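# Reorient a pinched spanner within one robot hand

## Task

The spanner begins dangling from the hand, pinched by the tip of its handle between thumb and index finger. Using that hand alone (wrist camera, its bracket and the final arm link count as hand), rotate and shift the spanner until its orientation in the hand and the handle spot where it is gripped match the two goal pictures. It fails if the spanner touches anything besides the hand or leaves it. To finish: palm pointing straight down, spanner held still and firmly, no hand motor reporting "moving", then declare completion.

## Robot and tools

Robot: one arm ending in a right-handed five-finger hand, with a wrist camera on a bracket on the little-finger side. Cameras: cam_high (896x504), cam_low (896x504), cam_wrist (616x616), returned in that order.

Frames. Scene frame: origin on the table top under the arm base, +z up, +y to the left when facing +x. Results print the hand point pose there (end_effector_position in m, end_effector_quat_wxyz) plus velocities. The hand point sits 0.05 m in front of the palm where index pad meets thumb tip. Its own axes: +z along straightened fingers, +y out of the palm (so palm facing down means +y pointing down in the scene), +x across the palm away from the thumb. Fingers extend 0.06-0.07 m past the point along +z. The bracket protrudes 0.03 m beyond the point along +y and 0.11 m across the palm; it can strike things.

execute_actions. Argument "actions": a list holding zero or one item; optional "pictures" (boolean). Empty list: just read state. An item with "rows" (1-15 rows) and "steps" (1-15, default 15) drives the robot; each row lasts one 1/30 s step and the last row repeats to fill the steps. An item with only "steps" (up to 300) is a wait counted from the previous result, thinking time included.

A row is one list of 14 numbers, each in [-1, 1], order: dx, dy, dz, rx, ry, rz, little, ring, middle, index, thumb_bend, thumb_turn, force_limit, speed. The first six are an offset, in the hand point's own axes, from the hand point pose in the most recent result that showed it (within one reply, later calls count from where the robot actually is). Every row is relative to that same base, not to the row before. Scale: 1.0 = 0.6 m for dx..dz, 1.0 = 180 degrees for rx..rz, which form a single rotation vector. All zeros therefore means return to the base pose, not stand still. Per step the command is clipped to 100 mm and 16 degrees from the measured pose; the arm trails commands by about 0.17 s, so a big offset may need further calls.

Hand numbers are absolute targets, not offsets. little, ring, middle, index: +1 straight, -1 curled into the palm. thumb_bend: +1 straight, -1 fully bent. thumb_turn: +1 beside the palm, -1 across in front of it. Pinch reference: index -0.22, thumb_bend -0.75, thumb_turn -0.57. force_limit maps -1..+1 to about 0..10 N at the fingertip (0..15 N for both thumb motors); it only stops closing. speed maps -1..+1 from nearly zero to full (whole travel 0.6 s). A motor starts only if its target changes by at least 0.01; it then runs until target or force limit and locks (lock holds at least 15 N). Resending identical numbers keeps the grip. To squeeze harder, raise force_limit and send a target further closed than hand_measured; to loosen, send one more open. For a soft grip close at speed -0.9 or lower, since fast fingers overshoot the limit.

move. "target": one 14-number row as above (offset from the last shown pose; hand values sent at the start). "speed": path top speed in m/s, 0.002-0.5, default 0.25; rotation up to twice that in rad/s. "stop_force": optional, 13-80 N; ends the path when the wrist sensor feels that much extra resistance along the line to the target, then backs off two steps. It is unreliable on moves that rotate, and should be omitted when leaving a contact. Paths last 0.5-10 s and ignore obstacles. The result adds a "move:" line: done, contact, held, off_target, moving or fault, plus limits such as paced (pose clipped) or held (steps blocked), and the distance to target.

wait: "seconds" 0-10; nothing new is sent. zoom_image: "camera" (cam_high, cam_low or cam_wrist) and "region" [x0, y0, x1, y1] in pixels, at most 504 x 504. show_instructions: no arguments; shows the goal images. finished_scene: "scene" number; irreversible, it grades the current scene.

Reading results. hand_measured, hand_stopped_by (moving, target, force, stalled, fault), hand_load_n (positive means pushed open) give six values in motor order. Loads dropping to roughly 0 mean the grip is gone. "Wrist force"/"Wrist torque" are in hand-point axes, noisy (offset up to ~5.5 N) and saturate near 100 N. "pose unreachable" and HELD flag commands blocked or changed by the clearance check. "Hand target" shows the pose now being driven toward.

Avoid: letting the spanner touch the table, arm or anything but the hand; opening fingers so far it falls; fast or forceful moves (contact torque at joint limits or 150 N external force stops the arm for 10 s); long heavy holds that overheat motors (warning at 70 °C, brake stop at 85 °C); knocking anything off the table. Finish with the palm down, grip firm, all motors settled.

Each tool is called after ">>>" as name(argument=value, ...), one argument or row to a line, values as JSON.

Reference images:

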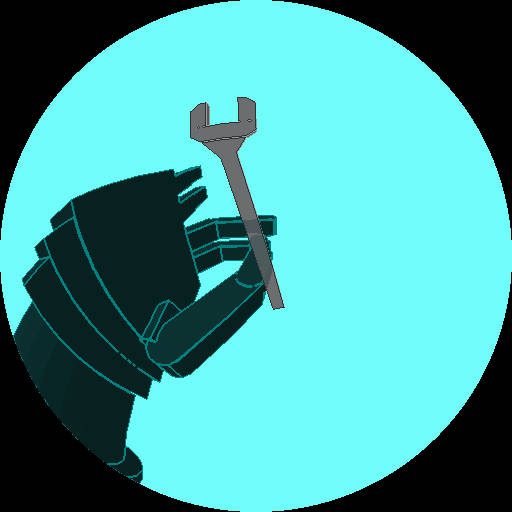

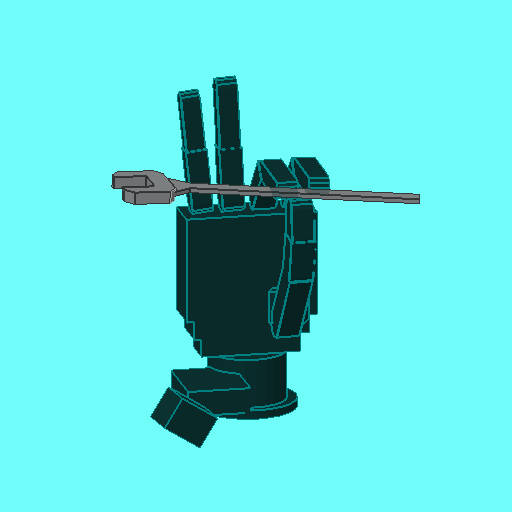

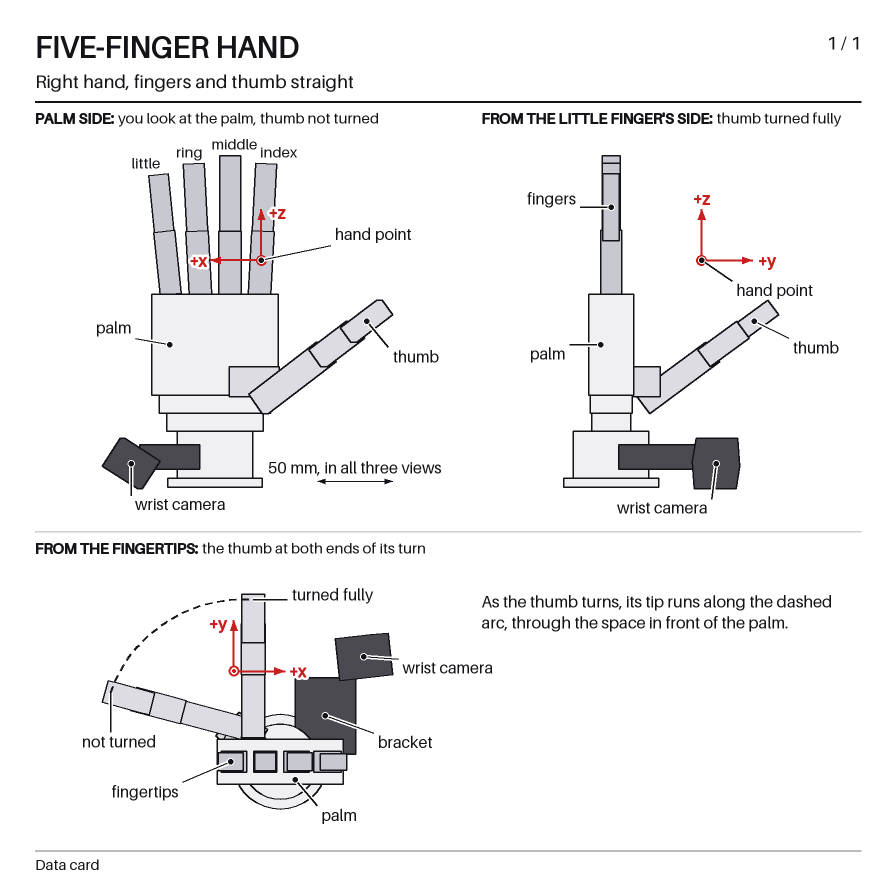

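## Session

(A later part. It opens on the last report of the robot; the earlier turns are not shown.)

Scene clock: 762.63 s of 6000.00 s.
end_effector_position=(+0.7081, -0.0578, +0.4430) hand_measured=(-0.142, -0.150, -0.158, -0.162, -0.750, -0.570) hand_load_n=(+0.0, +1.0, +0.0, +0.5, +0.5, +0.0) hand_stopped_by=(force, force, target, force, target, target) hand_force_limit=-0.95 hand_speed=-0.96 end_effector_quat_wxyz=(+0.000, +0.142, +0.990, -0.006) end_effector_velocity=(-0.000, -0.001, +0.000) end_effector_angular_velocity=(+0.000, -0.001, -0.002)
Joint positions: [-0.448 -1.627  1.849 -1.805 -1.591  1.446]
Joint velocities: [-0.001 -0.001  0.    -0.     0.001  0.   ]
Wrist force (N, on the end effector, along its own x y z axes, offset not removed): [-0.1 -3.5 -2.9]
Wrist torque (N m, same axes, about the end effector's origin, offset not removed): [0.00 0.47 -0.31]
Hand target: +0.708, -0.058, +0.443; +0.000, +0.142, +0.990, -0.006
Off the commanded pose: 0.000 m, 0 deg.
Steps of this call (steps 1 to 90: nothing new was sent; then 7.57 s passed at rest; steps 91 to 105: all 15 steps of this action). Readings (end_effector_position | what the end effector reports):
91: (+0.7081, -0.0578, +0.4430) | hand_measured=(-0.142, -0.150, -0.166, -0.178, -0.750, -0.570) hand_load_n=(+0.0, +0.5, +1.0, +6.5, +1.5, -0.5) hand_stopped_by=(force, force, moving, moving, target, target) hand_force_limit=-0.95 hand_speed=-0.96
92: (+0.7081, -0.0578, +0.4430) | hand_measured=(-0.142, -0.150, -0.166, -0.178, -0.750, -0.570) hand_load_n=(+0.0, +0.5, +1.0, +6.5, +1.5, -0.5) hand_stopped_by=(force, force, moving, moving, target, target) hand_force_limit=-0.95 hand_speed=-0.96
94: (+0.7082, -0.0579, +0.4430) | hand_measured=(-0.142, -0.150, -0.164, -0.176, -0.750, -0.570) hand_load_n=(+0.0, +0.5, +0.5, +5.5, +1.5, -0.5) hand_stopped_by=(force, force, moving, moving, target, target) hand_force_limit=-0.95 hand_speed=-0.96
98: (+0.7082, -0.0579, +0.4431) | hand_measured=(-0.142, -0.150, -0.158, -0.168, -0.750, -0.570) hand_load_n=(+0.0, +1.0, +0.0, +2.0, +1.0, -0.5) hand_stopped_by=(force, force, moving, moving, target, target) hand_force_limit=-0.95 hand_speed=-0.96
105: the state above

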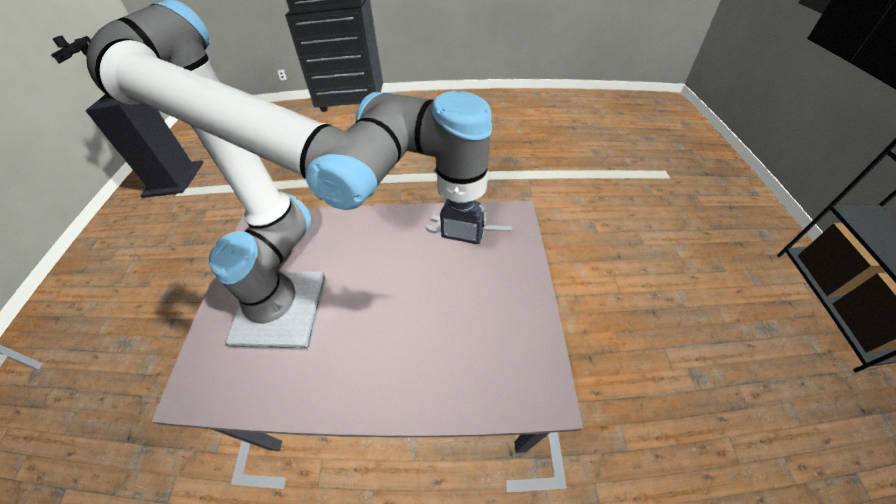

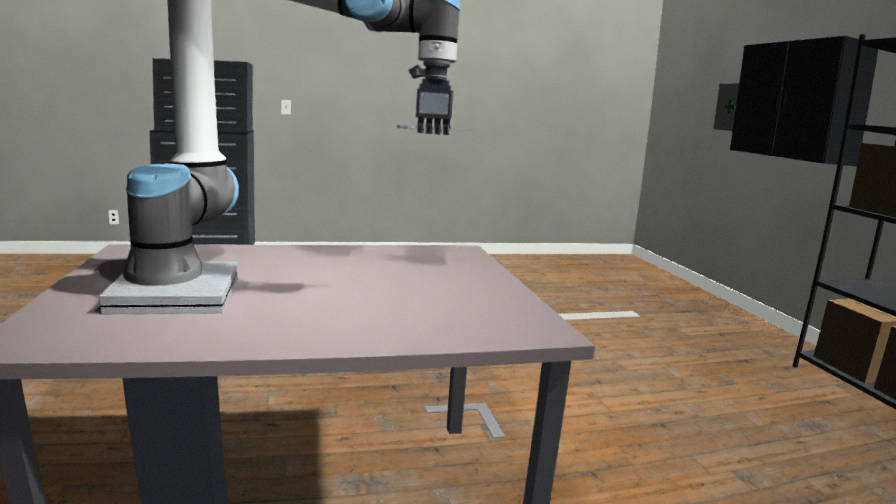

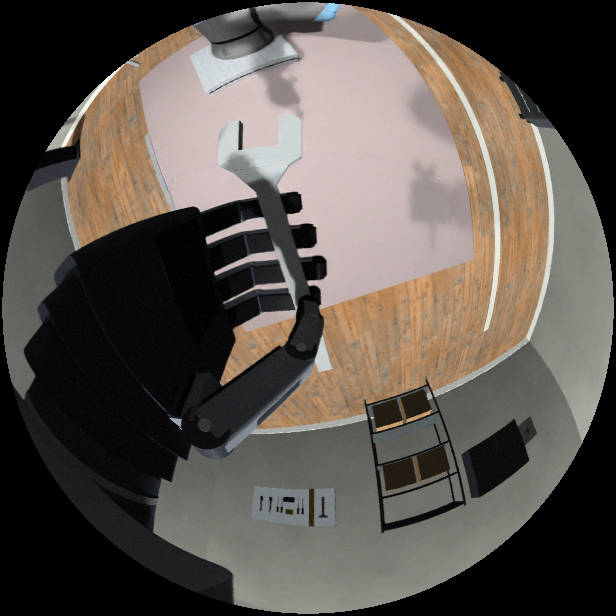

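>>> move(
  target=[0, 0, 0, 0, 0, 0, -0.25, -0.25, -0.158, -0.162, -0.75, -0.72, -0.7, -0.93],
  speed=0.1,
)

>>> zoom_image(
  camera="cam_wrist",
  region=[170, 100, 390, 390],
)

Scene clock: 783.10 s of 6000.00 s.
end_effector_position=(+0.7081, -0.0578, +0.4430) hand_measured=(-0.142, -0.150, -0.158, -0.162, -0.750, -0.720) hand_load_n=(+0.0, +1.0, +0.0, +0.0, +0.0, +0.0) hand_stopped_by=(force, force, target, force, target, target) hand_force_limit=-0.70 hand_speed=-0.93 end_effector_quat_wxyz=(+0.000, +0.142, +0.990, -0.006) end_effector_velocity=(+0.000, +0.001, -0.000) end_effector_angular_velocity=(+0.000, +0.001, +0.003)
Joint positions: [-0.448 -1.627  1.849 -1.805 -1.591  1.446]
Joint velocities: [ 0.001  0.     0.    -0.    -0.    -0.002]
Wrist force (N, on the end effector, along its own x y z axes, offset not removed): [2.5 0.1 0.4]
Wrist torque (N m, same axes, about the end effector's origin, offset not removed): [0.22 0.00 0.11]
Hand target: +0.708, -0.058, +0.443; +0.000, +0.142, +0.990, -0.006
Off the commanded pose: 0.000 m, 0 deg.
After step 90, 15.73 s passed at rest.
move: done

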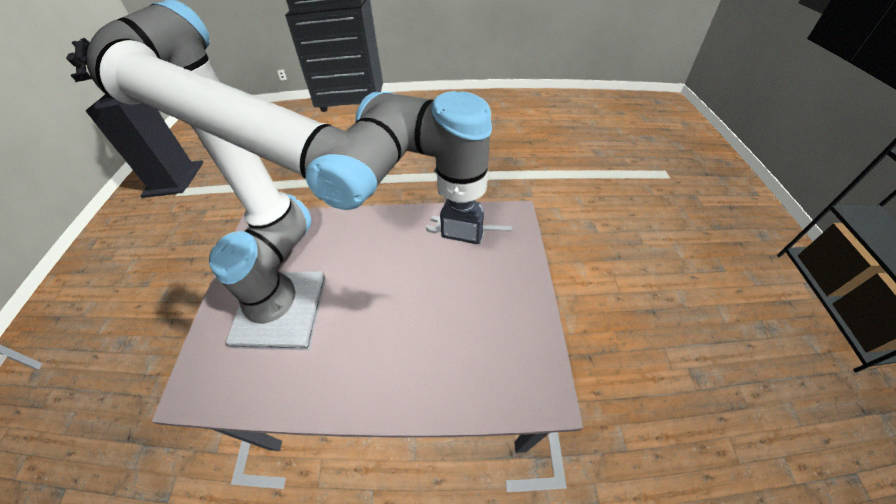

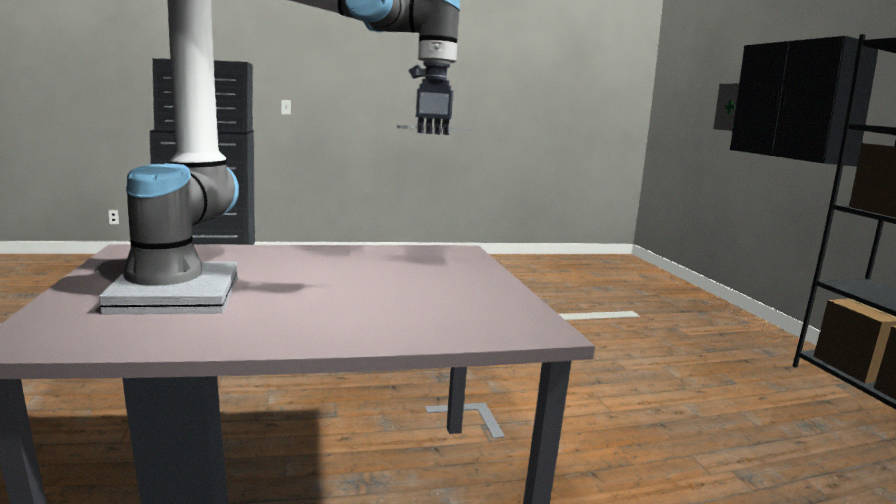

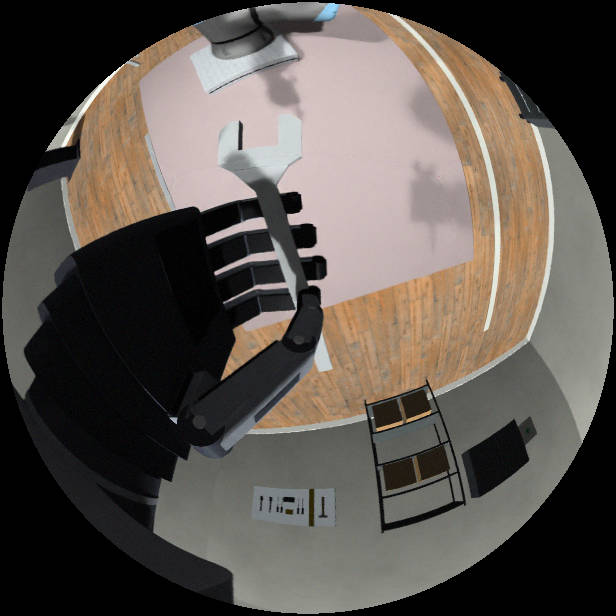

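Region (170, 100, 390, 390) of cam_wrist's 616x616 image, scaled by 1.738, with more detail than that image has; it fills the left 382 columns of this view, and the rest is white.

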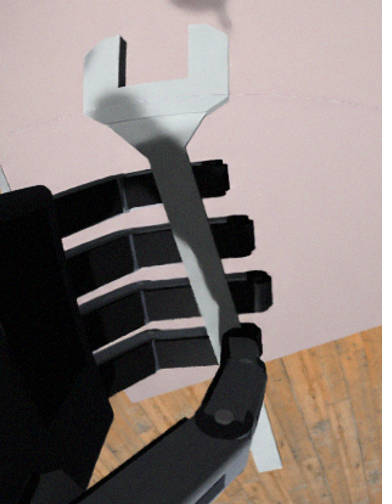

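>>> execute_actions(
  actions=[],
)

Scene clock: 805.70 s of 6000.00 s.
end_effector_position=(+0.7081, -0.0578, +0.4430) hand_measured=(-0.142, -0.150, -0.158, -0.162, -0.750, -0.720) hand_load_n=(+0.0, +1.0, +0.0, +0.0, +0.0, +0.0) hand_stopped_by=(force, force, target, force, target, target) hand_force_limit=-0.70 hand_speed=-0.93 end_effector_quat_wxyz=(+0.000, +0.142, +0.990, -0.006) end_effector_velocity=(-0.000, +0.001, +0.001) end_effector_angular_velocity=(-0.000, -0.001, +0.000)
Joint positions: [-0.448 -1.627  1.849 -1.805 -1.591  1.446]
Joint velocities: [ 0.001 -0.001  0.    -0.     0.     0.   ]
Wrist force (N, on the end effector, along its own x y z axes, offset not removed): [-0.8 -1.8 1.4]
Wrist torque (N m, same axes, about the end effector's origin, offset not removed): [-0.13 0.39 -0.14]
Hand target: +0.708, -0.058, +0.443; +0.000, +0.142, +0.990, -0.006
Off the commanded pose: 0.000 m, 0 deg.
Steps of this call (steps 1 to 90: nothing new was sent; then 19.60 s passed at rest). Readings (end_effector_position | what the end effector reports):
1: (+0.7081, -0.0578, +0.4430) | hand_measured=(-0.142, -0.150, -0.158, -0.162, -0.750, -0.720) hand_load_n=(+0.0, +1.0, +0.0, +0.0, +0.0, +0.0) hand_stopped_by=(force, force, target, force, target, target) hand_force_limit=-0.70 hand_speed=-0.93
2: (+0.7081, -0.0578, +0.4430) | hand_measured=(-0.142, -0.150, -0.158, -0.162, -0.750, -0.720) hand_load_n=(+0.0, +1.0, +0.0, +0.0, +0.0, +0.0) hand_stopped_by=(force, force, target, force, target, target) hand_force_limit=-0.70 hand_speed=-0.93
4: (+0.7081, -0.0578, +0.4430) | hand_measured=(-0.142, -0.150, -0.158, -0.162, -0.750, -0.720) hand_load_n=(+0.0, +1.0, +0.0, +0.0, +0.0, +0.0) hand_stopped_by=(force, force, target, force, target, target) hand_force_limit=-0.70 hand_speed=-0.93
8: (+0.7081, -0.0578, +0.4430) | hand_measured=(-0.142, -0.150, -0.158, -0.162, -0.750, -0.720) hand_load_n=(+0.0, +1.0, +0.0, +0.0, +0.0, +0.0) hand_stopped_by=(force, force, target, force, target, target) hand_force_limit=-0.70 hand_speed=-0.93
90: the state above

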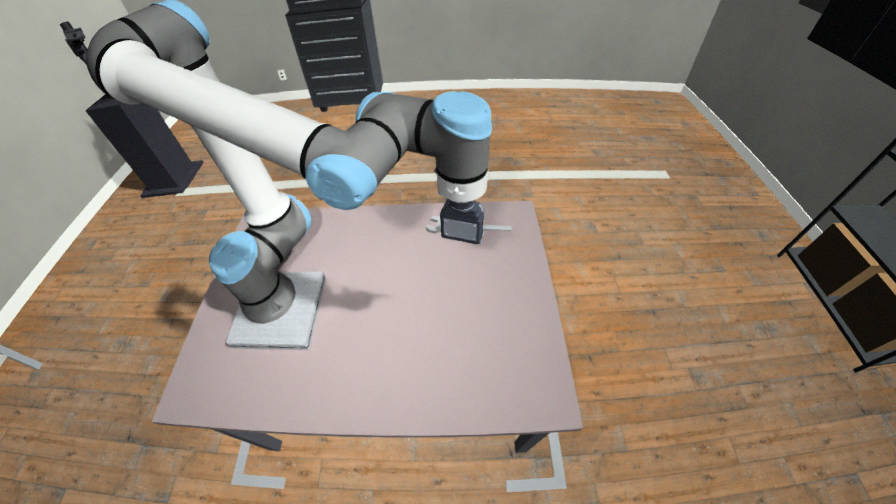

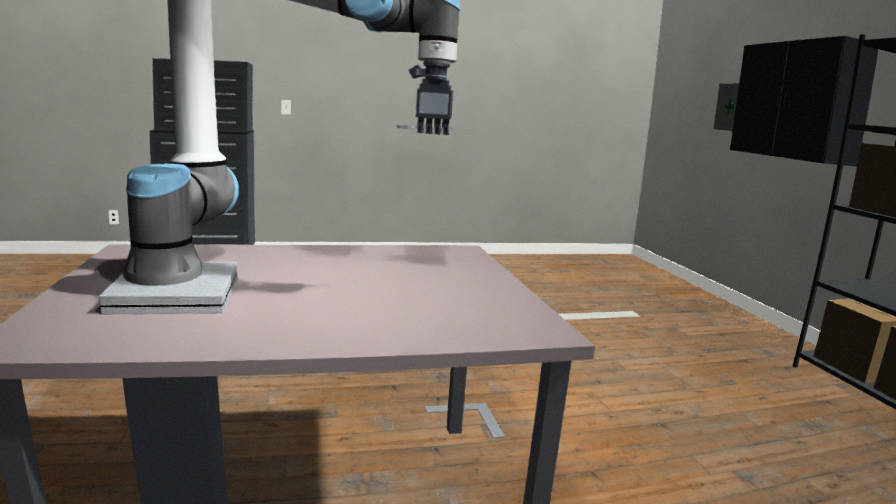

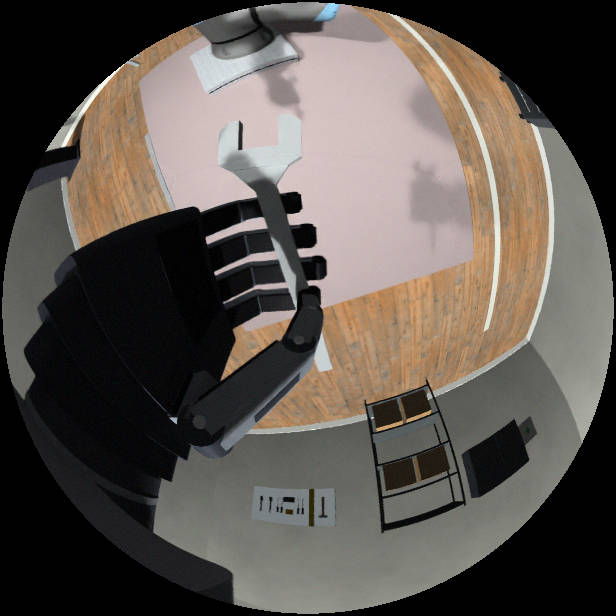

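>>> zoom_image(
  camera="cam_wrist",
  region=[170, 100, 390, 390],
)

Region (170, 100, 390, 390) of cam_wrist's 616x616 image, scaled by 1.738, with more detail than that image has; it fills the left 382 columns of this view, and the rest is white.

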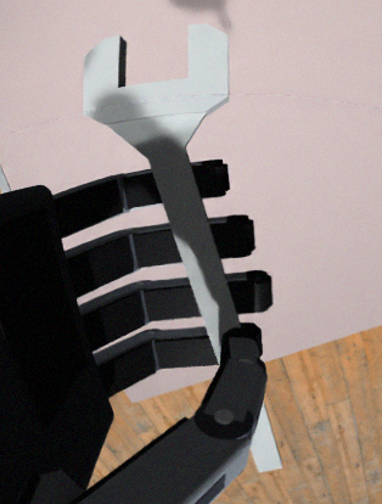

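>>> execute_actions(
  actions=[
    {"rows": [[0,0,0,0,0,0,-0.25,-0.25,-0.158,-0.162,-0.75,-0.86,-0.7,-0.9]], "steps": 15},
  ],
)

>>> zoom_image(
  camera="cam_wrist",
  region=[170, 100, 390, 390],
)

Scene clock: 822.83 s of 6000.00 s.
end_effector_position=(+0.7081, -0.0578, +0.4430) hand_measured=(-0.142, -0.150, -0.158, -0.162, -0.750, -0.776) hand_load_n=(+0.0, +1.0, +0.0, +0.0, +0.0, +0.0) hand_stopped_by=(force, force, target, force, target, moving) hand_force_limit=-0.70 hand_speed=-0.90 end_effector_quat_wxyz=(+0.000, +0.142, +0.990, -0.006) end_effector_velocity=(-0.000, -0.000, +0.000) end_effector_angular_velocity=(-0.000, -0.000, -0.001)
Joint positions: [-0.448 -1.627  1.849 -1.805 -1.591  1.446]
Joint velocities: [-0.001 -0.    -0.     0.    -0.     0.   ]
Wrist force (N, on the end effector, along its own x y z axes, offset not removed): [3.3 -2.9 3.6]
Wrist torque (N m, same axes, about the end effector's origin, offset not removed): [-0.41 -0.16 0.09]
Hand target: +0.708, -0.058, +0.443; +0.000, +0.142, +0.990, -0.006
Off the commanded pose: 0.000 m, 0 deg.
Steps of this call (steps 1 to 90: nothing new was sent; then 13.63 s passed at rest; steps 91 to 105: all 15 steps of this action). Readings (end_effector_position | what the end effector reports):
91: (+0.7081, -0.0578, +0.4430) | hand_measured=(-0.142, -0.150, -0.158, -0.162, -0.750, -0.720) hand_load_n=(+0.0, +1.0, +0.0, +0.0, +0.0, +0.0) hand_stopped_by=(force, force, target, force, target, moving) hand_force_limit=-0.70 hand_speed=-0.90
92: (+0.7081, -0.0578, +0.4430) | hand_measured=(-0.142, -0.150, -0.158, -0.162, -0.750, -0.720) hand_load_n=(+0.0, +1.0, +0.0, +0.0, +0.0, +0.0) hand_stopped_by=(force, force, target, force, target, moving) hand_force_limit=-0.70 hand_speed=-0.90
94: (+0.7081, -0.0578, +0.4430) | hand_measured=(-0.142, -0.150, -0.158, -0.162, -0.750, -0.724) hand_load_n=(+0.0, +1.0, +0.0, +0.0, +0.0, +0.0) hand_stopped_by=(force, force, target, force, target, moving) hand_force_limit=-0.70 hand_speed=-0.90
98: (+0.7081, -0.0578, +0.4430) | hand_measured=(-0.142, -0.150, -0.158, -0.162, -0.750, -0.744) hand_load_n=(+0.0, +1.0, +0.0, +0.0, +0.0, +0.0) hand_stopped_by=(force, force, target, force, target, moving) hand_force_limit=-0.70 hand_speed=-0.90
105: the state above

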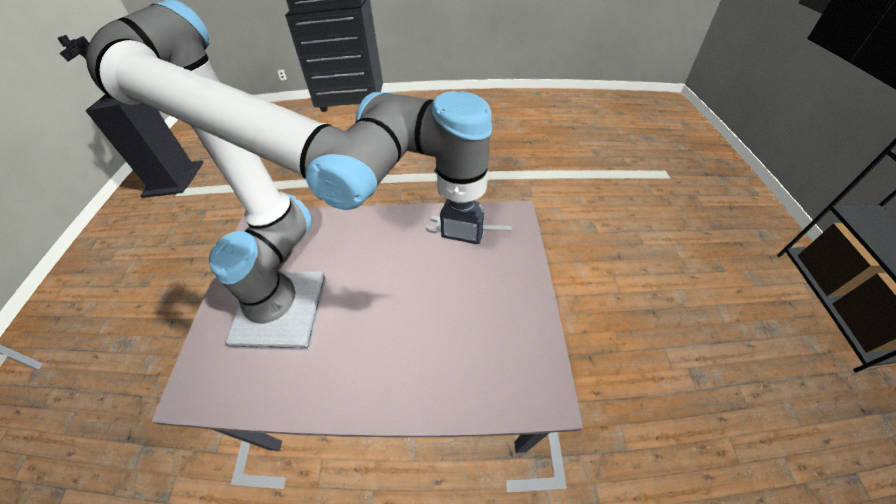

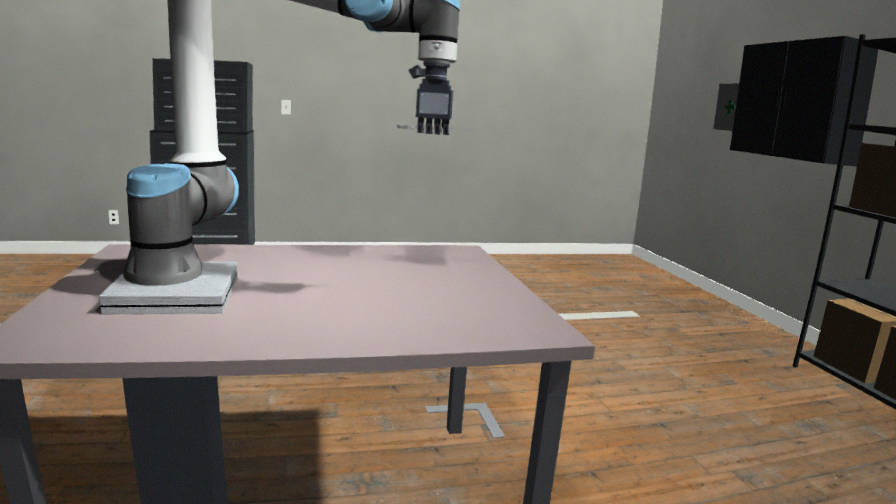

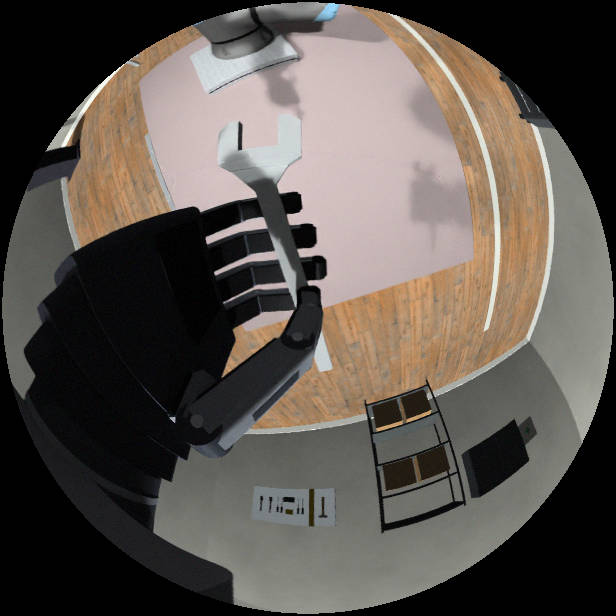

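Region (170, 100, 390, 390) of cam_wrist's 616x616 image, scaled by 1.738, with more detail than that image has; it fills the left 382 columns of this view, and the rest is white.

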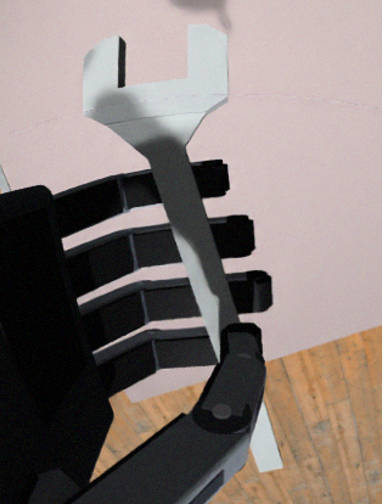

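>>> execute_actions(
  actions=[
    {"rows": [[0,0,0,0,0,0,-0.25,-0.25,-0.158,-0.162,-0.79,-0.86,-0.85,-0.93]], "steps": 15},
  ],
)

>>> zoom_image(
  camera="cam_wrist",
  region=[170, 100, 390, 390],
)

Scene clock: 828.40 s of 6000.00 s.
end_effector_position=(+0.7081, -0.0578, +0.4430) hand_measured=(-0.142, -0.150, -0.158, -0.162, -0.778, -0.860) hand_load_n=(+0.0, +1.0, +0.0, +0.5, +0.5, +0.0) hand_stopped_by=(force, force, target, force, moving, target) hand_force_limit=-0.85 hand_speed=-0.93 end_effector_quat_wxyz=(+0.000, +0.142, +0.990, -0.006) end_effector_velocity=(+0.000, +0.000, -0.001) end_effector_angular_velocity=(+0.000, +0.001, +0.002)
Joint positions: [-0.448 -1.627  1.849 -1.805 -1.591  1.446]
Joint velocities: [-0.     0.001  0.     0.     0.    -0.002]
Wrist force (N, on the end effector, along its own x y z axes, offset not removed): [2.5 1.8 2.1]
Wrist torque (N m, same axes, about the end effector's origin, offset not removed): [0.42 -0.07 -0.01]
Hand target: +0.708, -0.058, +0.443; +0.000, +0.142, +0.990, -0.006
Off the commanded pose: 0.000 m, 0 deg.
Steps of this call (steps 1 to 90: nothing new was sent; then 2.07 s passed at rest; steps 91 to 105: all 15 steps of this action). Readings (end_effector_position | what the end effector reports):
91: (+0.7081, -0.0578, +0.4430) | hand_measured=(-0.142, -0.150, -0.158, -0.162, -0.750, -0.860) hand_load_n=(+0.0, +1.0, +0.0, +0.0, +0.0, +0.0) hand_stopped_by=(force, force, target, force, moving, target) hand_force_limit=-0.85 hand_speed=-0.93
92: (+0.7081, -0.0578, +0.4430) | hand_measured=(-0.142, -0.150, -0.158, -0.162, -0.750, -0.860) hand_load_n=(+0.0, +1.0, +0.0, +0.0, +0.0, +0.0) hand_stopped_by=(force, force, target, force, moving, target) hand_force_limit=-0.85 hand_speed=-0.93
94: (+0.7081, -0.0578, +0.4430) | hand_measured=(-0.142, -0.150, -0.158, -0.162, -0.752, -0.860) hand_load_n=(+0.0, +1.0, +0.0, +0.0, +0.0, +0.0) hand_stopped_by=(force, force, target, force, moving, target) hand_force_limit=-0.85 hand_speed=-0.93
98: (+0.7081, -0.0578, +0.4430) | hand_measured=(-0.142, -0.150, -0.158, -0.162, -0.762, -0.860) hand_load_n=(+0.0, +1.0, +0.0, +0.0, +0.5, +0.0) hand_stopped_by=(force, force, target, force, moving, target) hand_force_limit=-0.85 hand_speed=-0.93
105: the state above

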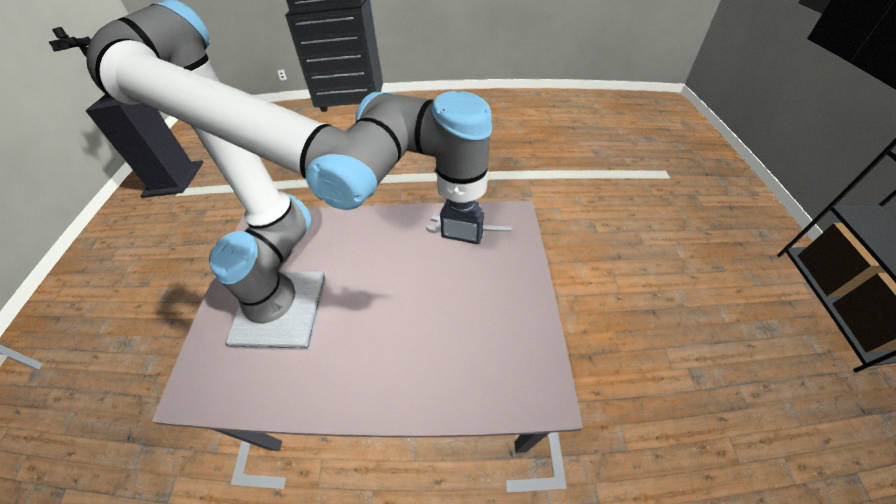

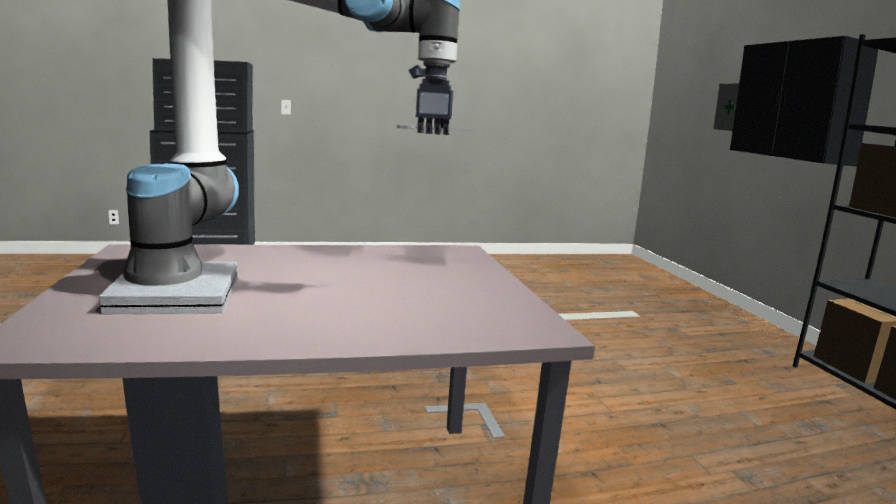

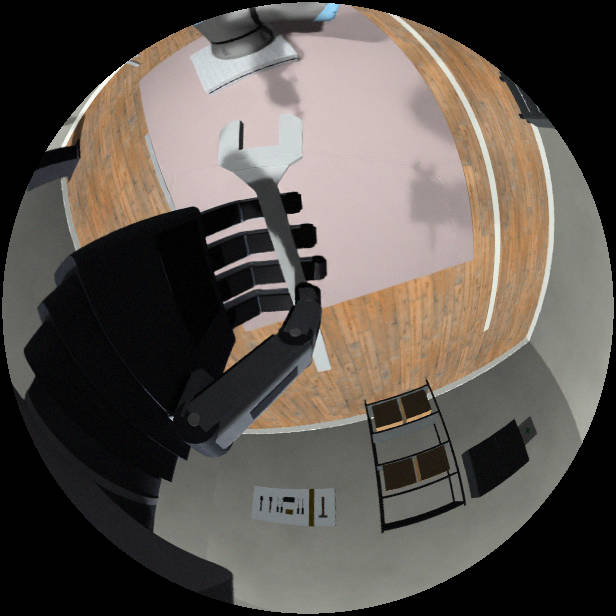

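Region (170, 100, 390, 390) of cam_wrist's 616x616 image, scaled by 1.738, with more detail than that image has; it fills the left 382 columns of this view, and the rest is white.

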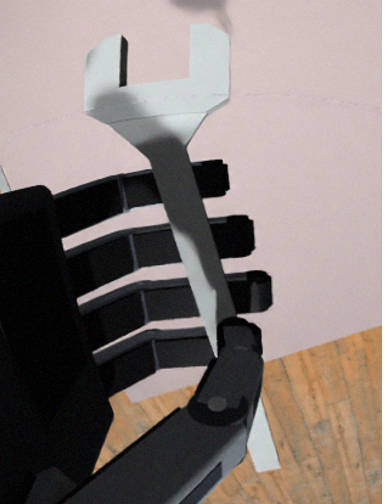

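>>> execute_actions(
  actions=[],
)

>>> zoom_image(
  camera="cam_wrist",
  region=[230, 220, 370, 390],
)

Scene clock: 838.33 s of 6000.00 s.
end_effector_position=(+0.7081, -0.0578, +0.4430) hand_measured=(-0.142, -0.150, -0.158, -0.162, -0.788, -0.860) hand_load_n=(+0.0, +1.0, +0.0, +1.0, +1.0, +0.0) hand_stopped_by=(force, force, target, force, target, target) hand_force_limit=-0.85 hand_speed=-0.93 end_effector_quat_wxyz=(+0.000, +0.142, +0.990, -0.006) end_effector_velocity=(-0.000, +0.000, -0.000) end_effector_angular_velocity=(-0.000, +0.000, +0.001)
Joint positions: [-0.448 -1.627  1.849 -1.805 -1.591  1.446]
Joint velocities: [ 0.  0.  0.  0. -0. -0.]
Wrist force (N, on the end effector, along its own x y z axes, offset not removed): [0.8 -0.5 -0.6]
Wrist torque (N m, same axes, about the end effector's origin, offset not removed): [0.39 0.27 -0.10]
Hand target: +0.708, -0.058, +0.443; +0.000, +0.142, +0.990, -0.006
Off the commanded pose: 0.000 m, 0 deg.
Steps of this call (steps 1 to 90: nothing new was sent; then 6.93 s passed at rest). Readings (end_effector_position | what the end effector reports):
1: (+0.7081, -0.0578, +0.4430) | hand_measured=(-0.142, -0.150, -0.158, -0.162, -0.780, -0.860) hand_load_n=(+0.0, +1.0, +0.0, +0.5, +1.0, +0.0) hand_stopped_by=(force, force, target, force, moving, target) hand_force_limit=-0.85 hand_speed=-0.93
2: (+0.7081, -0.0578, +0.4430) | hand_measured=(-0.142, -0.150, -0.158, -0.162, -0.784, -0.860) hand_load_n=(+0.0, +1.0, +0.0, +0.5, +1.0, +0.0) hand_stopped_by=(force, force, target, force, moving, target) hand_force_limit=-0.85 hand_speed=-0.93
4: (+0.7081, -0.0578, +0.4430) | hand_measured=(-0.142, -0.150, -0.158, -0.162, -0.788, -0.860) hand_load_n=(+0.0, +1.0, +0.0, +1.0, +1.0, +0.0) hand_stopped_by=(force, force, target, force, moving, target) hand_force_limit=-0.85 hand_speed=-0.93
8: (+0.7081, -0.0578, +0.4430) | hand_measured=(-0.142, -0.150, -0.158, -0.162, -0.788, -0.860) hand_load_n=(+0.0, +1.0, +0.0, +1.0, +1.0, +0.0) hand_stopped_by=(force, force, target, force, target, target) hand_force_limit=-0.85 hand_speed=-0.93
90: the state above

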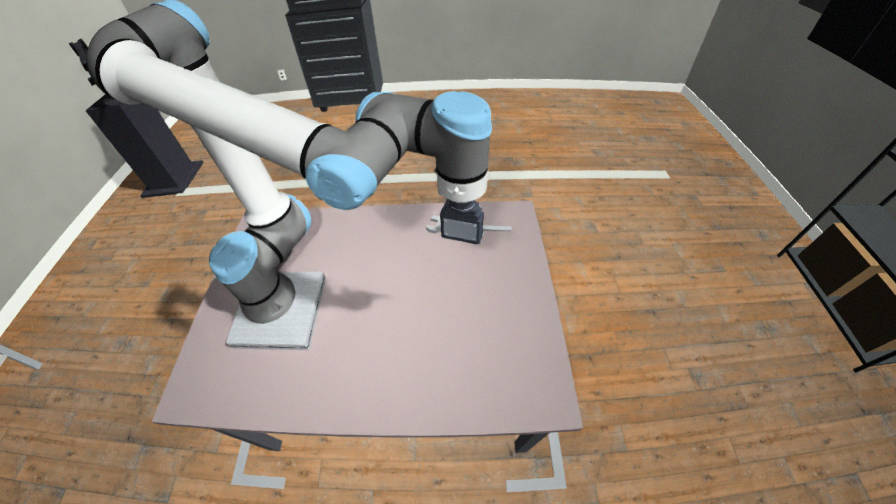

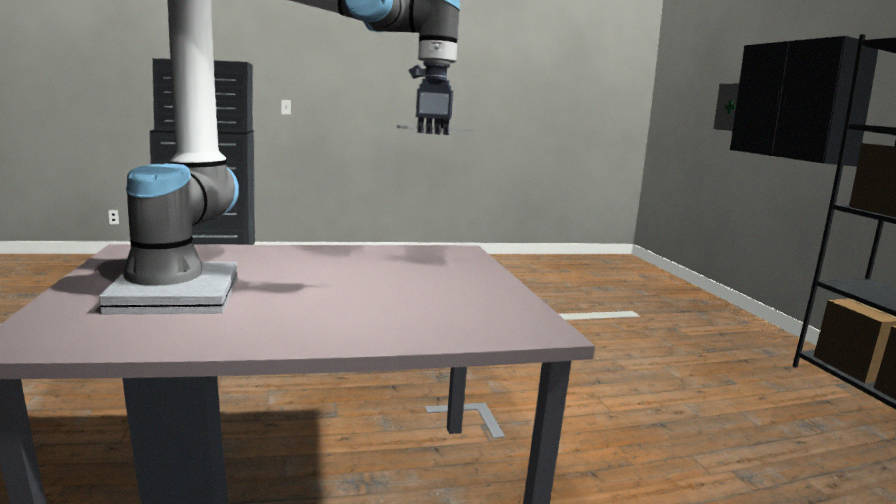

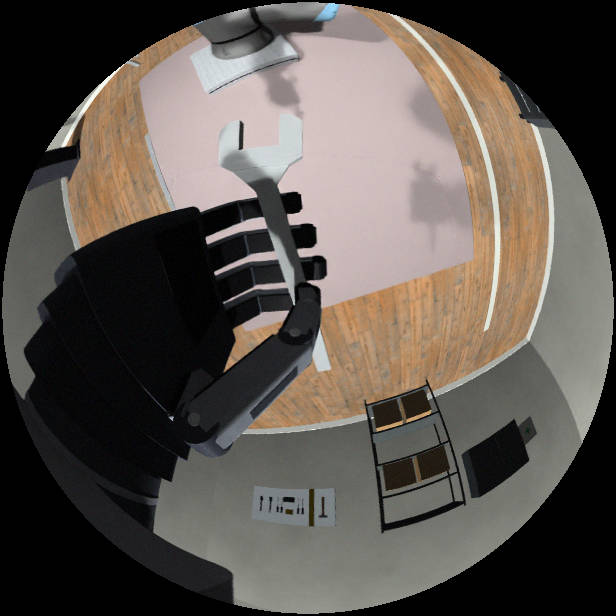

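Region (230, 220, 370, 390) of cam_wrist's 616x616 image, scaled by 2.965, with more detail than that image has; it fills the left 415 columns of this view, and the rest is white.

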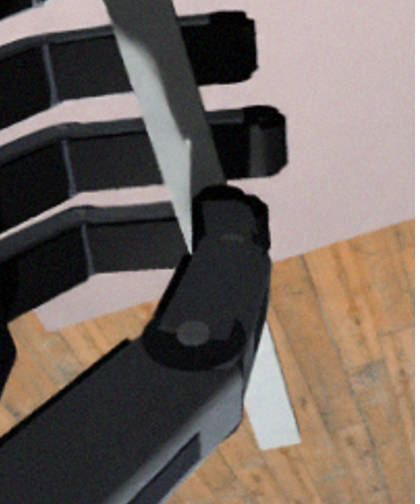

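>>> execute_actions(
  actions=[
    {"rows": [[0,0,0,0,0,0,-0.25,-0.25,-0.22,-0.162,-0.79,-0.86,-0.7,-0.95]], "steps": 15},
  ],
)

>>> zoom_image(
  camera="cam_wrist",
  region=[170, 100, 390, 390],
)

Scene clock: 859.37 s of 6000.00 s.
end_effector_position=(+0.7081, -0.0578, +0.4430) hand_measured=(-0.142, -0.150, -0.166, -0.162, -0.788, -0.860) hand_load_n=(+0.0, +0.5, +2.0, +0.5, +1.0, +0.0) hand_stopped_by=(force, force, force, force, target, target) hand_force_limit=-0.70 hand_speed=-0.95 end_effector_quat_wxyz=(+0.000, +0.142, +0.990, -0.006) end_effector_velocity=(+0.000, +0.001, +0.000) end_effector_angular_velocity=(+0.000, -0.000, +0.001)
Joint positions: [-0.448 -1.627  1.849 -1.805 -1.591  1.446]
Joint velocities: [ 0.001 -0.     0.    -0.     0.    -0.   ]
Wrist force (N, on the end effector, along its own x y z axes, offset not removed): [2.2 0.5 -1.9]
Wrist torque (N m, same axes, about the end effector's origin, offset not removed): [0.42 0.10 0.07]
Hand target: +0.708, -0.058, +0.443; +0.000, +0.142, +0.990, -0.006
Off the commanded pose: 0.000 m, 0 deg.
Steps of this call (steps 1 to 90: nothing new was sent; then 17.53 s passed at rest; steps 91 to 105: all 15 steps of this action). Readings (end_effector_position | what the end effector reports):
91: (+0.7081, -0.0578, +0.4430) | hand_measured=(-0.142, -0.150, -0.158, -0.162, -0.788, -0.860) hand_load_n=(+0.0, +1.0, +0.0, +1.0, +1.0, +0.0) hand_stopped_by=(force, force, moving, force, target, target) hand_force_limit=-0.70 hand_speed=-0.95
92: (+0.7081, -0.0578, +0.4430) | hand_measured=(-0.142, -0.150, -0.158, -0.162, -0.788, -0.860) hand_load_n=(+0.0, +1.0, +0.0, +1.0, +1.0, +0.0) hand_stopped_by=(force, force, moving, force, target, target) hand_force_limit=-0.70 hand_speed=-0.95
94: (+0.7081, -0.0578, +0.4430) | hand_measured=(-0.142, -0.150, -0.160, -0.162, -0.788, -0.860) hand_load_n=(+0.0, +1.0, +0.5, +1.0, +1.0, +0.0) hand_stopped_by=(force, force, moving, force, target, target) hand_force_limit=-0.70 hand_speed=-0.95
98: (+0.7081, -0.0578, +0.4430) | hand_measured=(-0.142, -0.150, -0.166, -0.162, -0.788, -0.860) hand_load_n=(+0.0, +0.5, +2.0, +0.5, +1.0, +0.0) hand_stopped_by=(force, force, force, force, target, target) hand_force_limit=-0.70 hand_speed=-0.95
105: the state above

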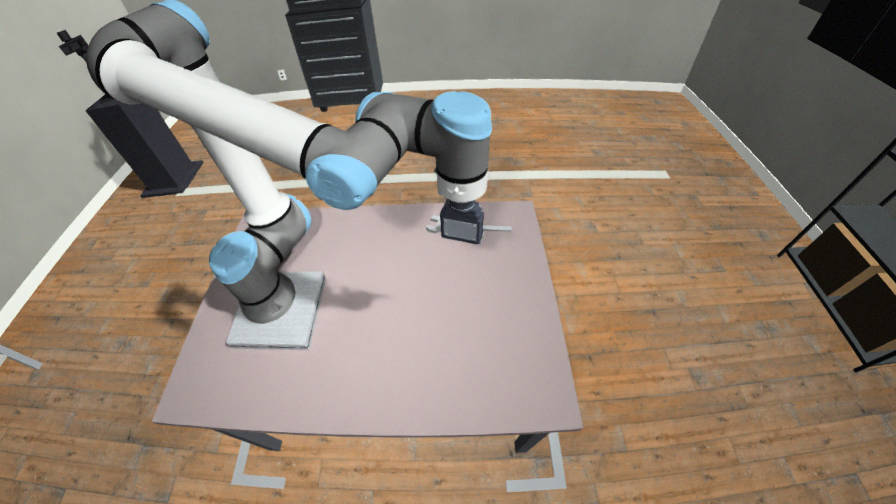

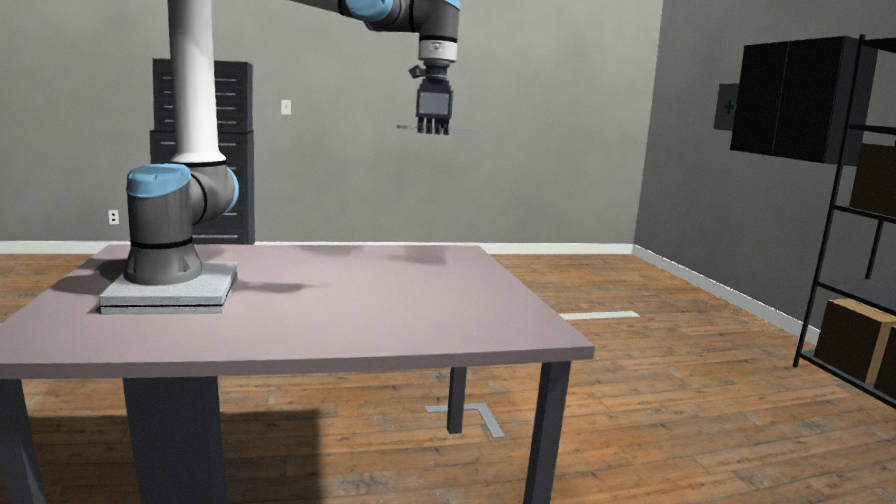

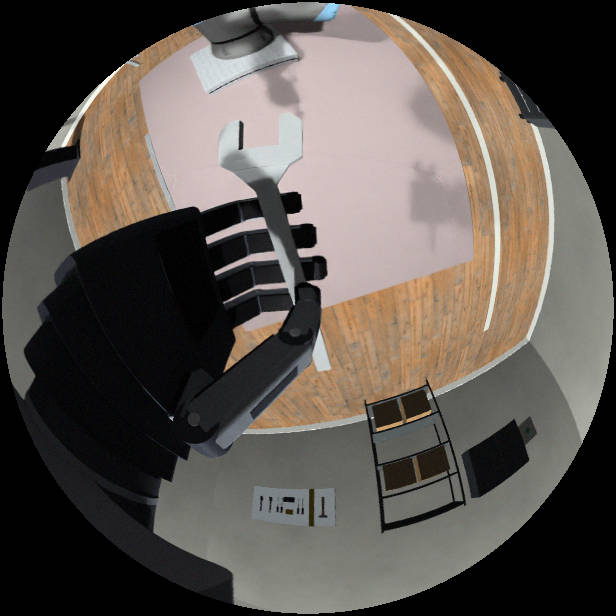

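Region (170, 100, 390, 390) of cam_wrist's 616x616 image, scaled by 1.738, with more detail than that image has; it fills the left 382 columns of this view, and the rest is white.

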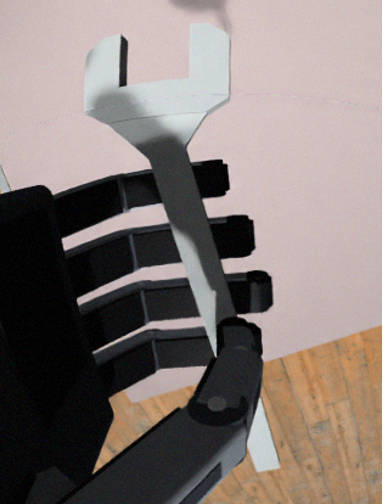

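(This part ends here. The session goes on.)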